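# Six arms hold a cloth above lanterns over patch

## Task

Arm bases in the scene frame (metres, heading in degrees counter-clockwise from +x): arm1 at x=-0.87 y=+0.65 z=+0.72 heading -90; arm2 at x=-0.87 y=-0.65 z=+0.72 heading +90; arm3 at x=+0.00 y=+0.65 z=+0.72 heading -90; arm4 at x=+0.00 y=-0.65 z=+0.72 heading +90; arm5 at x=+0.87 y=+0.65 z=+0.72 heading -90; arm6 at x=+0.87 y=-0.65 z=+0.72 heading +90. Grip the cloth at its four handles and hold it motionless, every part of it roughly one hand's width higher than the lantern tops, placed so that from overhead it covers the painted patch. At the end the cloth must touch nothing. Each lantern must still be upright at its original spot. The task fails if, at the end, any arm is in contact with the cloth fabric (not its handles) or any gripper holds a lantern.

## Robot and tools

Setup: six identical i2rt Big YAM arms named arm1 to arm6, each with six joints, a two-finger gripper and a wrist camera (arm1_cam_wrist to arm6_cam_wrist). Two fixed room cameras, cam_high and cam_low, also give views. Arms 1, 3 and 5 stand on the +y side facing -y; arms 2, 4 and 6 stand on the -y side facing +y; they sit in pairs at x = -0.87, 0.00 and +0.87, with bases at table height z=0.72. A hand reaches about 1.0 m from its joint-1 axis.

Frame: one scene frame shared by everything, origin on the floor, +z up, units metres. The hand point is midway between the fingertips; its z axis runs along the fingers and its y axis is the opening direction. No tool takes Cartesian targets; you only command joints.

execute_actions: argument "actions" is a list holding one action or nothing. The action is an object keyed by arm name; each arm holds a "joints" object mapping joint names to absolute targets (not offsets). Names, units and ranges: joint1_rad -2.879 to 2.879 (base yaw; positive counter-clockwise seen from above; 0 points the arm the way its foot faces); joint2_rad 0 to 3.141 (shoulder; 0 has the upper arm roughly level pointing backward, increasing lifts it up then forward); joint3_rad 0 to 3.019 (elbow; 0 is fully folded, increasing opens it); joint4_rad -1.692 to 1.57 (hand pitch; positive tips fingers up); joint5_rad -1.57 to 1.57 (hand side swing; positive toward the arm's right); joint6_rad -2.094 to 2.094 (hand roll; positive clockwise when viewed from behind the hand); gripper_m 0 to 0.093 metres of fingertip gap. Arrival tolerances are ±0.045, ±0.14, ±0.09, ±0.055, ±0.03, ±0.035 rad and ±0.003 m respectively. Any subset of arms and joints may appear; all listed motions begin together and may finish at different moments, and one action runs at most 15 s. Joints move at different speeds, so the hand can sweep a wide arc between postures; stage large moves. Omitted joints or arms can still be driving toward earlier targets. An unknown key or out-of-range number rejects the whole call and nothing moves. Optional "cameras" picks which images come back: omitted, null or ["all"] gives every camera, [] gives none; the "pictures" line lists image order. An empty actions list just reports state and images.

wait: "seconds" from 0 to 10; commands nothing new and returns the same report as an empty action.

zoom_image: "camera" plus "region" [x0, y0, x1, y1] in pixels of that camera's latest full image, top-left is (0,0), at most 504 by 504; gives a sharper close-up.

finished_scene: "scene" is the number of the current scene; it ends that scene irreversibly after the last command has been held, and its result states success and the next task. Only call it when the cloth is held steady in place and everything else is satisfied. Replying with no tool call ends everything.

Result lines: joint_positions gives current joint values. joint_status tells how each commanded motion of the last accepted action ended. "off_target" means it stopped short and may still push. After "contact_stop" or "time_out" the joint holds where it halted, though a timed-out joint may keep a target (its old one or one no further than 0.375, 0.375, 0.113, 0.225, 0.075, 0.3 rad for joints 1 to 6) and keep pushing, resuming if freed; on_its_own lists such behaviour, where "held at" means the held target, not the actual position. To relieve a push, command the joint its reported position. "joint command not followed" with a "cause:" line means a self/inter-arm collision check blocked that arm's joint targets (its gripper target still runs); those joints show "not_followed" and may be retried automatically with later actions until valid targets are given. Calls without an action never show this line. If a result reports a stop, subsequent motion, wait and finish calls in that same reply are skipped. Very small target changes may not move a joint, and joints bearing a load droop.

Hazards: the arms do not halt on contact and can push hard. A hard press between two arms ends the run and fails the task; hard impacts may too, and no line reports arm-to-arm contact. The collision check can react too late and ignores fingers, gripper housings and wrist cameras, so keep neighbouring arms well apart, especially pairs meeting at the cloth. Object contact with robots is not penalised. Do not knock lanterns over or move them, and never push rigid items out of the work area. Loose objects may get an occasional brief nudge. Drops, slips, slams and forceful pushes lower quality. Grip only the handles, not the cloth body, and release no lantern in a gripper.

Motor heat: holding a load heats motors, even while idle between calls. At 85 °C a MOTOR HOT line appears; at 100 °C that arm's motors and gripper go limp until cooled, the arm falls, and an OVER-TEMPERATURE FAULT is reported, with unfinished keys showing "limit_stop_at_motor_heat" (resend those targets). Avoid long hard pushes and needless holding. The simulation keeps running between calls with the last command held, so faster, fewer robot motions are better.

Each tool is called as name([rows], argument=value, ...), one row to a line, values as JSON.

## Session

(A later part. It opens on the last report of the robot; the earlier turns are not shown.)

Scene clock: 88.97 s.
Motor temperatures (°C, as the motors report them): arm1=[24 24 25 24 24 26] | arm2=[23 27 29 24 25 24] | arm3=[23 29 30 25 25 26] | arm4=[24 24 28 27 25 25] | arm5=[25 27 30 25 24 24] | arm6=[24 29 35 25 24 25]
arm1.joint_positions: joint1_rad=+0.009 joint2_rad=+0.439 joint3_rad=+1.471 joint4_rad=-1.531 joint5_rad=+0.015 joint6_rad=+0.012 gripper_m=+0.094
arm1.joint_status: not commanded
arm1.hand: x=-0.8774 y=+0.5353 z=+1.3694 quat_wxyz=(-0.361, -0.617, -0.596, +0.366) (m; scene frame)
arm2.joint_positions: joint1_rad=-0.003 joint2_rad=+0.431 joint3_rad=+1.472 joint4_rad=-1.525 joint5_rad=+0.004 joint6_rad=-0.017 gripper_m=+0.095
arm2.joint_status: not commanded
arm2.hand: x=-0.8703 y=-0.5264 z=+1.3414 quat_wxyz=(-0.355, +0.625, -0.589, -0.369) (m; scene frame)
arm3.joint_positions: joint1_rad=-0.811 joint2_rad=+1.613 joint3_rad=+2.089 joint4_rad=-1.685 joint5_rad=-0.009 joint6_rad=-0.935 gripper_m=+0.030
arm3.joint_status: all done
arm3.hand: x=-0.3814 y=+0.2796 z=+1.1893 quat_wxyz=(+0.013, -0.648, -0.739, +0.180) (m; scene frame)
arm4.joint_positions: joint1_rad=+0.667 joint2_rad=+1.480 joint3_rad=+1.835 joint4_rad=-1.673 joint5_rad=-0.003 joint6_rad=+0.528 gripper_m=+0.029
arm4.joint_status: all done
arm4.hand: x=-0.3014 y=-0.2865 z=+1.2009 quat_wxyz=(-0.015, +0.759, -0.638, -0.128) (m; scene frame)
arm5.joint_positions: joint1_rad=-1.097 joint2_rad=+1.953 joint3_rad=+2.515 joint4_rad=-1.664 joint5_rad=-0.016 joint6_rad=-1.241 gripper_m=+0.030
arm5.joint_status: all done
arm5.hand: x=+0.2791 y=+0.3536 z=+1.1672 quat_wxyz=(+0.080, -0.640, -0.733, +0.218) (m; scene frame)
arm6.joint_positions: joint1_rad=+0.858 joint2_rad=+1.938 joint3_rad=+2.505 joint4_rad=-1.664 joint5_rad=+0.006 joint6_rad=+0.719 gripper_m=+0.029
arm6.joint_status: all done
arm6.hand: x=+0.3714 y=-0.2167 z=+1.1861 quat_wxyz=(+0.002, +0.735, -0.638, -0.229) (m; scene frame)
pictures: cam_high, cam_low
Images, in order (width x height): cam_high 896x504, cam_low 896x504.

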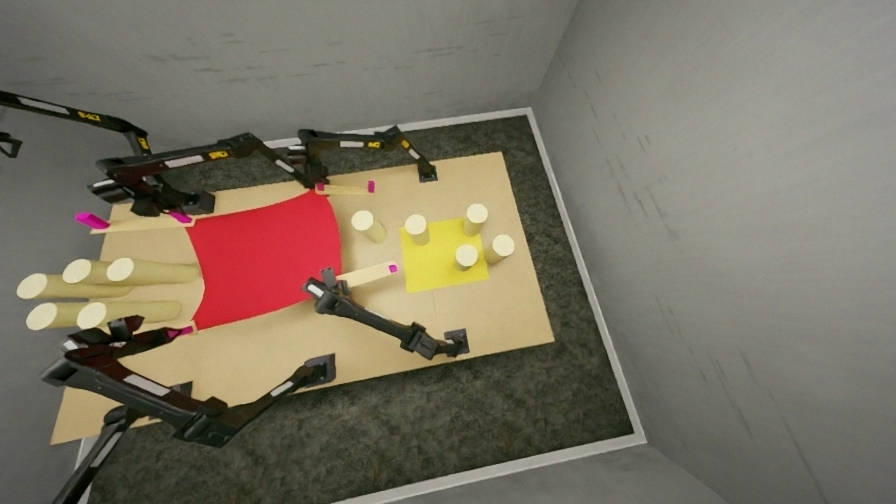

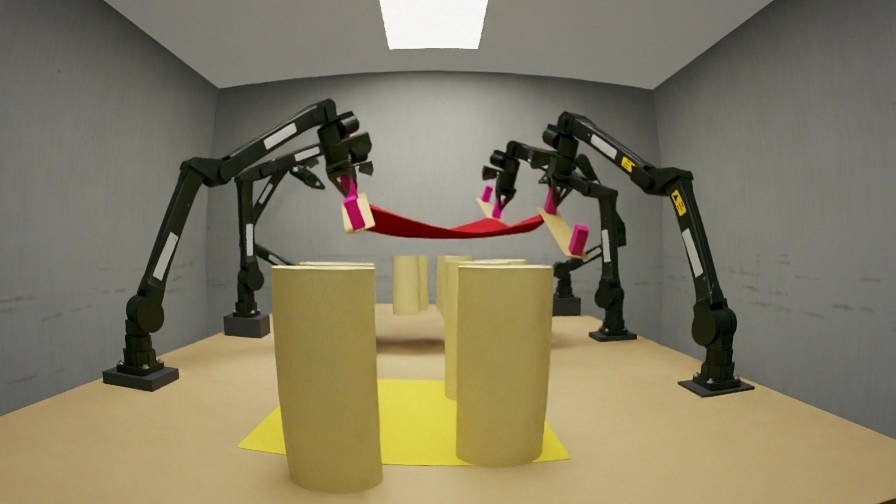

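execute_actions([
  {"arm3":{"joints":{"joint1_rad":-0.26,"joint6_rad":-0.4,"joint2_rad":1.23,"joint3_rad":1.8}},"arm4":{"joints":{"joint1_rad":0.29,"joint6_rad":0.2,"joint2_rad":1.11,"joint3_rad":1.58}},"arm5":{"joints":{"joint1_rad":-0.66,"joint6_rad":-0.75,"joint2_rad":1.44,"joint3_rad":1.98}},"arm6":{"joints":{"joint1_rad":0.74,"joint6_rad":0.7,"joint2_rad":1.34,"joint3_rad":1.88}}},
], cameras=["cam_low"])

execute_actions([
  {"arm3":{"joints":{"joint1_rad":0.13,"joint6_rad":0.1,"joint2_rad":1.2,"joint3_rad":1.77}},"arm4":{"joints":{"joint1_rad":-0.18,"joint6_rad":-0.15,"joint2_rad":1.08,"joint3_rad":1.56}},"arm5":{"joints":{"joint1_rad":-0.36,"joint6_rad":-0.4,"joint2_rad":1.26,"joint3_rad":1.82}},"arm6":{"joints":{"joint1_rad":0.42,"joint6_rad":0.4,"joint2_rad":1.11,"joint3_rad":1.7}}},
], cameras=[])

execute_actions([
  {"arm3":{"joints":{"joint1_rad":0.49,"joint6_rad":0.47,"joint2_rad":1.32,"joint3_rad":1.86}},"arm4":{"joints":{"joint1_rad":-0.58,"joint6_rad":-0.54,"joint2_rad":1.24,"joint3_rad":1.68}},"arm5":{"joints":{"joint1_rad":0.03,"joint6_rad":0.0,"joint2_rad":1.19,"joint3_rad":1.76}},"arm6":{"joints":{"joint1_rad":-0.03,"joint6_rad":0,"joint2_rad":1.03,"joint3_rad":1.64}}},
], cameras=[])

execute_actions([
  {"arm3":{"joints":{"joint1_rad":0.76,"joint6_rad":0.74,"joint2_rad":1.57,"joint3_rad":2.1}},"arm4":{"joints":{"joint1_rad":-0.87,"joint6_rad":-0.83,"joint2_rad":1.51,"joint3_rad":1.92}},"arm5":{"joints":{"joint1_rad":0.42,"joint6_rad":0.4,"joint2_rad":1.28,"joint3_rad":1.83}},"arm6":{"joints":{"joint1_rad":-0.49,"joint6_rad":-0.47,"joint2_rad":1.15,"joint3_rad":1.72}}},
], cameras=[])

execute_actions([
  {"arm3":{"joints":{"joint1_rad":0.937,"joint6_rad":0.9,"joint2_rad":1.86,"joint3_rad":2.44}},"arm4":{"joints":{"joint1_rad":-1.03,"joint6_rad":-0.98,"joint2_rad":1.83,"joint3_rad":2.27}},"arm5":{"joints":{"joint1_rad":0.706,"joint6_rad":0.67,"joint2_rad":1.5,"joint3_rad":2.0}},"arm6":{"joints":{"joint1_rad":-0.79,"joint6_rad":-0.76,"joint2_rad":1.39,"joint3_rad":1.87}}},
], cameras=["cam_low","cam_high"])

Scene clock: 114.03 s.
Motor temperatures (°C, as the motors report them): arm1=[24 24 25 24 24 26] | arm2=[23 27 29 24 25 24] | arm3=[23 29 31 25 25 26] | arm4=[24 24 30 27 25 25] | arm5=[25 27 29 25 24 24] | arm6=[24 29 34 25 24 25]
arm1.joint_positions: joint1_rad=+0.009 joint2_rad=+0.439 joint3_rad=+1.471 joint4_rad=-1.531 joint5_rad=+0.015 joint6_rad=+0.012 gripper_m=+0.094
arm1.joint_status: not commanded
arm1.hand: x=-0.8774 y=+0.5353 z=+1.3694 quat_wxyz=(-0.361, -0.617, -0.596, +0.366) (m; scene frame)
arm2.joint_positions: joint1_rad=-0.003 joint2_rad=+0.431 joint3_rad=+1.472 joint4_rad=-1.525 joint5_rad=+0.004 joint6_rad=-0.017 gripper_m=+0.095
arm2.joint_status: not commanded
arm2.hand: x=-0.8703 y=-0.5264 z=+1.3414 quat_wxyz=(-0.355, +0.625, -0.589, -0.369) (m; scene frame)
arm3.joint_positions: joint1_rad=-0.267 joint2_rad=+1.228 joint3_rad=+1.785 joint4_rad=-1.685 joint5_rad=-0.008 joint6_rad=-0.403 gripper_m=+0.030
arm3.joint_status: all done
arm3.hand: x=-0.0977 y=+0.2736 z=+1.2266 quat_wxyz=(-0.097, -0.639, -0.738, +0.196) (m; scene frame)
arm4.joint_positions: joint1_rad=+0.280 joint2_rad=+1.106 joint3_rad=+1.573 joint4_rad=-1.673 joint5_rad=+0.006 joint6_rad=+0.213 gripper_m=+0.029
arm4.joint_status: all done
arm4.hand: x=-0.0989 y=-0.3239 z=+1.2318 quat_wxyz=(-0.088, +0.729, -0.660, -0.159) (m; scene frame)
arm5.joint_positions: joint1_rad=-0.656 joint2_rad=+1.462 joint3_rad=+1.970 joint4_rad=-1.665 joint5_rad=-0.014 joint6_rad=-0.764 gripper_m=+0.030
arm5.joint_status: all done
arm5.hand: x=+0.5728 y=+0.2716 z=+1.2020 quat_wxyz=(-0.022, -0.657, -0.725, +0.204) (m; scene frame)
arm6.joint_positions: joint1_rad=+0.737 joint2_rad=+1.351 joint3_rad=+1.883 joint4_rad=-1.675 joint5_rad=+0.005 joint6_rad=+0.714 gripper_m=+0.029
arm6.joint_status: all done
arm6.hand: x=+0.5744 y=-0.3209 z=+1.2271 quat_wxyz=(-0.011, +0.700, -0.683, -0.206) (m; scene frame)
pictures: cam_low
Images, in order (width x height): cam_low 896x504.

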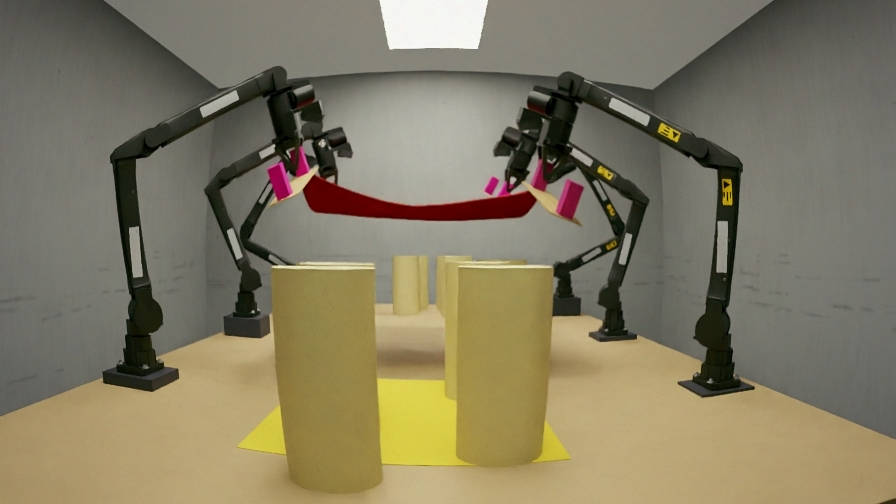

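Scene clock: 115.53 s.
Motor temperatures (°C, as the motors report them): arm1=[24 24 25 24 24 26] | arm2=[23 27 30 24 25 24] | arm3=[23 29 31 25 25 26] | arm4=[24 24 30 27 25 25] | arm5=[25 27 29 25 24 24] | arm6=[24 29 34 25 24 25]
arm1.joint_positions: joint1_rad=+0.009 joint2_rad=+0.439 joint3_rad=+1.471 joint4_rad=-1.531 joint5_rad=+0.015 joint6_rad=+0.012 gripper_m=+0.094
arm1.joint_status: not commanded
arm1.hand: x=-0.8774 y=+0.5353 z=+1.3694 quat_wxyz=(-0.361, -0.617, -0.596, +0.366) (m; scene frame)
arm2.joint_positions: joint1_rad=-0.003 joint2_rad=+0.431 joint3_rad=+1.472 joint4_rad=-1.525 joint5_rad=+0.004 joint6_rad=-0.017 gripper_m=+0.095
arm2.joint_status: not commanded
arm2.hand: x=-0.8703 y=-0.5264 z=+1.3414 quat_wxyz=(-0.355, +0.625, -0.589, -0.369) (m; scene frame)
arm3.joint_positions: joint1_rad=+0.128 joint2_rad=+1.227 joint3_rad=+1.754 joint4_rad=-1.685 joint5_rad=-0.006 joint6_rad=+0.096 gripper_m=+0.030
arm3.joint_status: all done
arm3.hand: x=+0.0535 y=+0.2654 z=+1.2133 quat_wxyz=(-0.160, -0.679, -0.705, +0.126) (m; scene frame)
arm4.joint_positions: joint1_rad=-0.182 joint2_rad=+1.106 joint3_rad=+1.552 joint4_rad=-1.673 joint5_rad=-0.002 joint6_rad=-0.138 gripper_m=+0.029
arm4.joint_status: all done
arm4.hand: x=+0.0550 y=-0.3127 z=+1.2212 quat_wxyz=(-0.132, +0.693, -0.700, -0.107) (m; scene frame)
arm5.joint_positions: joint1_rad=-0.359 joint2_rad=+1.263 joint3_rad=+1.816 joint4_rad=-1.665 joint5_rad=-0.009 joint6_rad=-0.418 gripper_m=+0.030
arm5.joint_status: all done
arm5.hand: x=+0.7229 y=+0.2717 z=+1.2194 quat_wxyz=(-0.091, -0.672, -0.705, +0.208) (m; scene frame)
arm6.joint_positions: joint1_rad=+0.420 joint2_rad=+1.109 joint3_rad=+1.709 joint4_rad=-1.675 joint5_rad=+0.005 joint6_rad=+0.418 gripper_m=+0.029
arm6.joint_status: all done
arm6.hand: x=+0.7267 y=-0.3277 z=+1.2421 quat_wxyz=(-0.086, +0.688, -0.685, -0.223) (m; scene frame)
pictures: none
No camera images: the call's "cameras" was empty. Leave "cameras" out to get every camera's image.

Scene clock: 116.97 s.
Motor temperatures (°C, as the motors report them): arm1=[24 24 25 24 24 26] | arm2=[23 27 30 24 25 24] | arm3=[23 29 31 25 25 26] | arm4=[24 24 30 27 25 25] | arm5=[25 27 29 25 24 24] | arm6=[24 29 34 25 24 25]
arm1.joint_positions: joint1_rad=+0.009 joint2_rad=+0.439 joint3_rad=+1.471 joint4_rad=-1.531 joint5_rad=+0.015 joint6_rad=+0.012 gripper_m=+0.094
arm1.joint_status: not commanded
arm1.hand: x=-0.8774 y=+0.5353 z=+1.3694 quat_wxyz=(-0.361, -0.617, -0.596, +0.366) (m; scene frame)
arm2.joint_positions: joint1_rad=-0.003 joint2_rad=+0.431 joint3_rad=+1.472 joint4_rad=-1.525 joint5_rad=+0.004 joint6_rad=-0.017 gripper_m=+0.095
arm2.joint_status: not commanded
arm2.hand: x=-0.8703 y=-0.5264 z=+1.3414 quat_wxyz=(-0.355, +0.625, -0.589, -0.369) (m; scene frame)
arm3.joint_positions: joint1_rad=+0.492 joint2_rad=+1.335 joint3_rad=+1.811 joint4_rad=-1.685 joint5_rad=-0.004 joint6_rad=+0.466 gripper_m=+0.030
arm3.joint_status: all done
arm3.hand: x=+0.2052 y=+0.2746 z=+1.1954 quat_wxyz=(-0.170, -0.684, -0.707, +0.052) (m; scene frame)
arm4.joint_positions: joint1_rad=-0.586 joint2_rad=+1.257 joint3_rad=+1.634 joint4_rad=-1.674 joint5_rad=-0.006 joint6_rad=-0.527 gripper_m=+0.029
arm4.joint_status: all done
arm4.hand: x=+0.2092 y=-0.3154 z=+1.2019 quat_wxyz=(-0.127, +0.692, -0.709, -0.039) (m; scene frame)
arm5.joint_positions: joint1_rad=+0.025 joint2_rad=+1.203 joint3_rad=+1.750 joint4_rad=-1.667 joint5_rad=-0.009 joint6_rad=-0.017 gripper_m=+0.030
arm5.joint_status: all done
arm5.hand: x=+0.8751 y=+0.2679 z=+1.2134 quat_wxyz=(-0.162, -0.678, -0.700, +0.155) (m; scene frame)
arm6.joint_positions: joint1_rad=-0.023 joint2_rad=+1.042 joint3_rad=+1.644 joint4_rad=-1.675 joint5_rad=+0.003 joint6_rad=+0.017 gripper_m=+0.029
arm6.joint_status: all done
arm6.hand: x=+0.8753 y=-0.3220 z=+1.2351 quat_wxyz=(-0.172, +0.674, -0.699, -0.167) (m; scene frame)
pictures: none
No camera images: the call's "cameras" was empty. Leave "cameras" out to get every camera's image.

Scene clock: 118.47 s.
Motor temperatures (°C, as the motors report them): arm1=[24 24 25 24 24 26] | arm2=[23 27 30 24 25 24] | arm3=[23 29 31 25 25 26] | arm4=[24 24 30 27 25 25] | arm5=[25 27 29 25 24 24] | arm6=[24 29 34 25 24 25]
arm1.joint_positions: joint1_rad=+0.009 joint2_rad=+0.439 joint3_rad=+1.471 joint4_rad=-1.531 joint5_rad=+0.015 joint6_rad=+0.012 gripper_m=+0.094
arm1.joint_status: not commanded
arm1.hand: x=-0.8774 y=+0.5353 z=+1.3694 quat_wxyz=(-0.361, -0.617, -0.596, +0.366) (m; scene frame)
arm2.joint_positions: joint1_rad=-0.003 joint2_rad=+0.431 joint3_rad=+1.472 joint4_rad=-1.525 joint5_rad=+0.004 joint6_rad=-0.017 gripper_m=+0.095
arm2.joint_status: not commanded
arm2.hand: x=-0.8703 y=-0.5264 z=+1.3414 quat_wxyz=(-0.355, +0.625, -0.589, -0.369) (m; scene frame)
arm3.joint_positions: joint1_rad=+0.768 joint2_rad=+1.596 joint3_rad=+2.045 joint4_rad=-1.683 joint5_rad=-0.001 joint6_rad=+0.735 gripper_m=+0.030
arm3.joint_status: all done
arm3.hand: x=+0.3676 y=+0.2730 z=+1.1760 quat_wxyz=(-0.165, -0.684, -0.710, +0.005) (m; scene frame)
arm4.joint_positions: joint1_rad=-0.876 joint2_rad=+1.535 joint3_rad=+1.869 joint4_rad=-1.674 joint5_rad=-0.010 joint6_rad=-0.817 gripper_m=+0.029
arm4.joint_status: all done
arm4.hand: x=+0.3715 y=-0.3195 z=+1.1820 quat_wxyz=(-0.110, +0.694, -0.711, -0.003) (m; scene frame)
arm5.joint_positions: joint1_rad=+0.418 joint2_rad=+1.293 joint3_rad=+1.782 joint4_rad=-1.670 joint5_rad=-0.009 joint6_rad=+0.384 gripper_m=+0.030
arm5.joint_status: all done
arm5.hand: x=+1.0339 y=+0.2704 z=+1.1930 quat_wxyz=(-0.181, -0.685, -0.702, +0.069) (m; scene frame)
arm6.joint_positions: joint1_rad=-0.487 joint2_rad=+1.166 joint3_rad=+1.667 joint4_rad=-1.678 joint5_rad=+0.001 joint6_rad=-0.456 gripper_m=+0.029
arm6.joint_status: all done
arm6.hand: x=+1.0380 y=-0.3214 z=+1.2056 quat_wxyz=(-0.183, +0.685, -0.703, -0.054) (m; scene frame)
pictures: none
No camera images: the call's "cameras" was empty. Leave "cameras" out to get every camera's image.

Scene clock: 119.80 s.
Motor temperatures (°C, as the motors report them): arm1=[24 24 25 24 24 26] | arm2=[23 27 30 24 25 24] | arm3=[23 29 32 25 25 26] | arm4=[24 24 30 27 25 25] | arm5=[25 27 29 25 24 24] | arm6=[24 29 34 25 24 25]
arm1.joint_positions: joint1_rad=+0.009 joint2_rad=+0.439 joint3_rad=+1.471 joint4_rad=-1.531 joint5_rad=+0.015 joint6_rad=+0.012 gripper_m=+0.094
arm1.joint_status: not commanded
arm1.hand: x=-0.8774 y=+0.5353 z=+1.3694 quat_wxyz=(-0.361, -0.617, -0.596, +0.366) (m; scene frame)
arm2.joint_positions: joint1_rad=-0.003 joint2_rad=+0.431 joint3_rad=+1.472 joint4_rad=-1.525 joint5_rad=+0.004 joint6_rad=-0.017 gripper_m=+0.095
arm2.joint_status: not commanded
arm2.hand: x=-0.8703 y=-0.5264 z=+1.3414 quat_wxyz=(-0.355, +0.625, -0.589, -0.369) (m; scene frame)
arm3.joint_positions: joint1_rad=+0.938 joint2_rad=+1.889 joint3_rad=+2.386 joint4_rad=-1.670 joint5_rad=+0.004 joint6_rad=+0.895 gripper_m=+0.030
arm3.joint_status: all done
arm3.hand: x=+0.5155 y=+0.2744 z=+1.1585 quat_wxyz=(-0.193, -0.677, -0.710, -0.024) (m; scene frame)
arm4.joint_positions: joint1_rad=-1.034 joint2_rad=+1.854 joint3_rad=+2.217 joint4_rad=-1.669 joint5_rad=-0.014 joint6_rad=-0.966 gripper_m=+0.029
arm4.joint_status: all done
arm4.hand: x=+0.5200 y=-0.3151 z=+1.1561 quat_wxyz=(-0.126, +0.690, -0.712, +0.016) (m; scene frame)
arm5.joint_positions: joint1_rad=+0.708 joint2_rad=+1.510 joint3_rad=+1.955 joint4_rad=-1.675 joint5_rad=-0.008 joint6_rad=+0.655 gripper_m=+0.030
arm5.joint_status: all done
arm5.hand: x=+1.1863 y=+0.2722 z=+1.1735 quat_wxyz=(-0.170, -0.682, -0.711, +0.014) (m; scene frame)
arm6.joint_positions: joint1_rad=-0.784 joint2_rad=+1.407 joint3_rad=+1.826 joint4_rad=-1.684 joint5_rad=-0.002 joint6_rad=-0.748 gripper_m=+0.029
arm6.joint_status: all done
arm6.hand: x=+1.1849 y=-0.3246 z=+1.1808 quat_wxyz=(-0.149, +0.689, -0.710, +0.002) (m; scene frame)
pictures: cam_high, cam_low
Images, in order (width x height): cam_high 896x504, cam_low 896x504.

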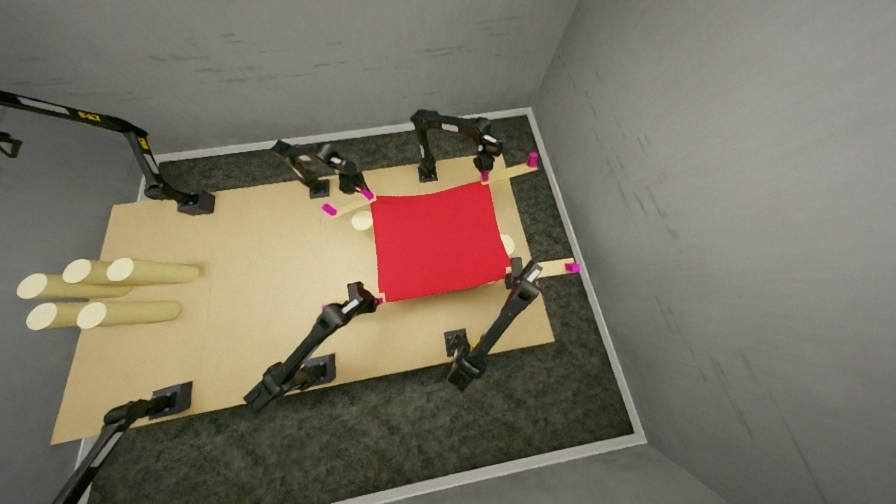

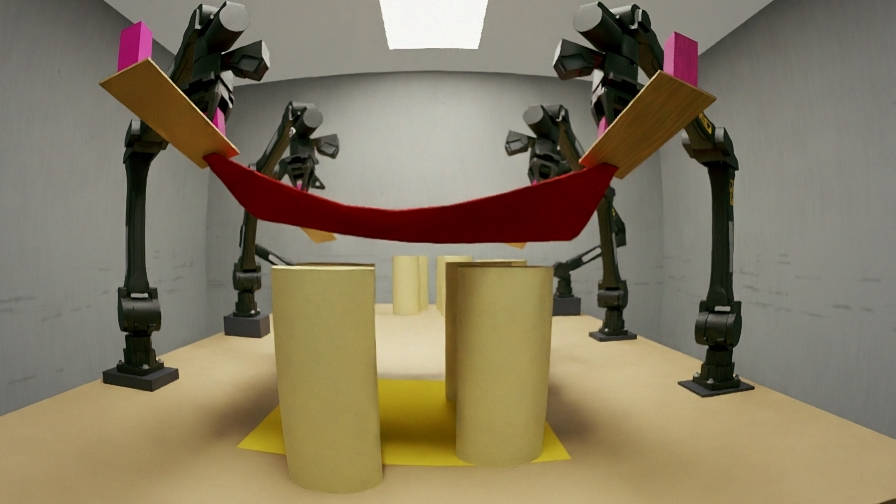

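Sagging; tighten and raise.

execute_actions([
  {"arm3":{"joints":{"joint2_rad":1.82}},"arm4":{"joints":{"joint2_rad":1.79,"joint1_rad":-1.05}},"arm5":{"joints":{"joint1_rad":0.75,"joint3_rad":2.05}},"arm6":{"joints":{"joint1_rad":-0.83,"joint3_rad":1.91}}},
], cameras=["cam_low"])

Scene clock: 127.83 s.
Motor temperatures (°C, as the motors report them): arm1=[24 24 25 24 24 26] | arm2=[23 27 30 24 25 24] | arm3=[23 29 32 25 25 26] | arm4=[24 25 31 27 25 25] | arm5=[25 26 30 25 24 24] | arm6=[24 28 36 25 24 25]
arm1.joint_positions: joint1_rad=+0.009 joint2_rad=+0.439 joint3_rad=+1.471 joint4_rad=-1.531 joint5_rad=+0.015 joint6_rad=+0.012 gripper_m=+0.094
arm1.joint_status: not commanded
arm1.hand: x=-0.8774 y=+0.5353 z=+1.3694 quat_wxyz=(-0.361, -0.617, -0.596, +0.366) (m; scene frame)
arm2.joint_positions: joint1_rad=-0.003 joint2_rad=+0.431 joint3_rad=+1.472 joint4_rad=-1.525 joint5_rad=+0.004 joint6_rad=-0.017 gripper_m=+0.095
arm2.joint_status: not commanded
arm2.hand: x=-0.8703 y=-0.5264 z=+1.3414 quat_wxyz=(-0.355, +0.625, -0.589, -0.369) (m; scene frame)
arm3.joint_positions: joint1_rad=+0.938 joint2_rad=+1.864 joint3_rad=+2.386 joint4_rad=-1.670 joint5_rad=+0.004 joint6_rad=+0.895 gripper_m=+0.030
arm3.joint_status: all done
arm3.hand: x=+0.5095 y=+0.2788 z=+1.1737 quat_wxyz=(-0.205, -0.675, -0.708, -0.026) (m; scene frame)
arm4.joint_positions: joint1_rad=-1.042 joint2_rad=+1.830 joint3_rad=+2.217 joint4_rad=-1.669 joint5_rad=-0.014 joint6_rad=-0.968 gripper_m=+0.029
arm4.joint_status: all done
arm4.hand: x=+0.5177 y=-0.3228 z=+1.1708 quat_wxyz=(-0.138, +0.687, -0.713, +0.019) (m; scene frame)
arm5.joint_positions: joint1_rad=+0.737 joint2_rad=+1.509 joint3_rad=+1.999 joint4_rad=-1.675 joint5_rad=-0.008 joint6_rad=+0.657 gripper_m=+0.030
arm5.joint_status: all done
arm5.hand: x=+1.1984 y=+0.2799 z=+1.1929 quat_wxyz=(-0.192, -0.669, -0.717, +0.014) (m; scene frame)
arm6.joint_positions: joint1_rad=-0.814 joint2_rad=+1.406 joint3_rad=+1.845 joint4_rad=-1.684 joint5_rad=-0.002 joint6_rad=-0.750 gripper_m=+0.029
arm6.joint_status: all done
arm6.hand: x=+1.1950 y=-0.3332 z=+1.1892 quat_wxyz=(-0.159, +0.678, -0.718, +0.004) (m; scene frame)
pictures: cam_low
Images, in order (width x height): cam_low 896x504.

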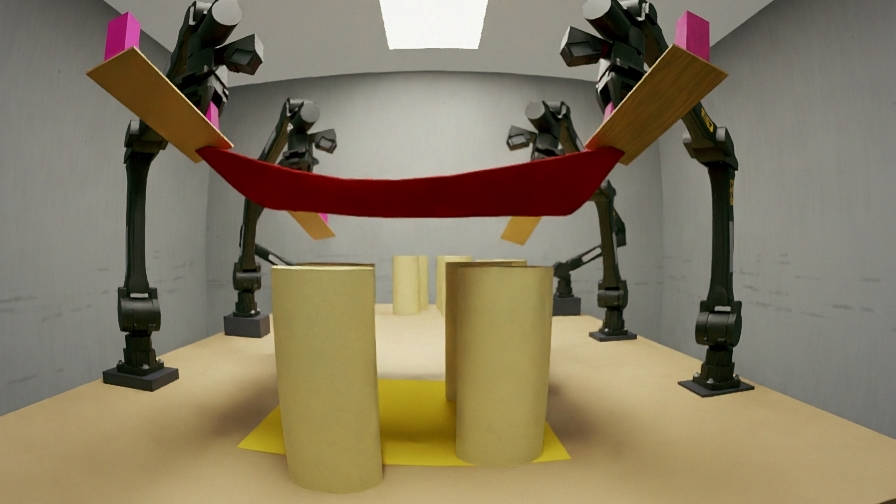

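finished_scene(scene=1)

The scene is finished: the task was done.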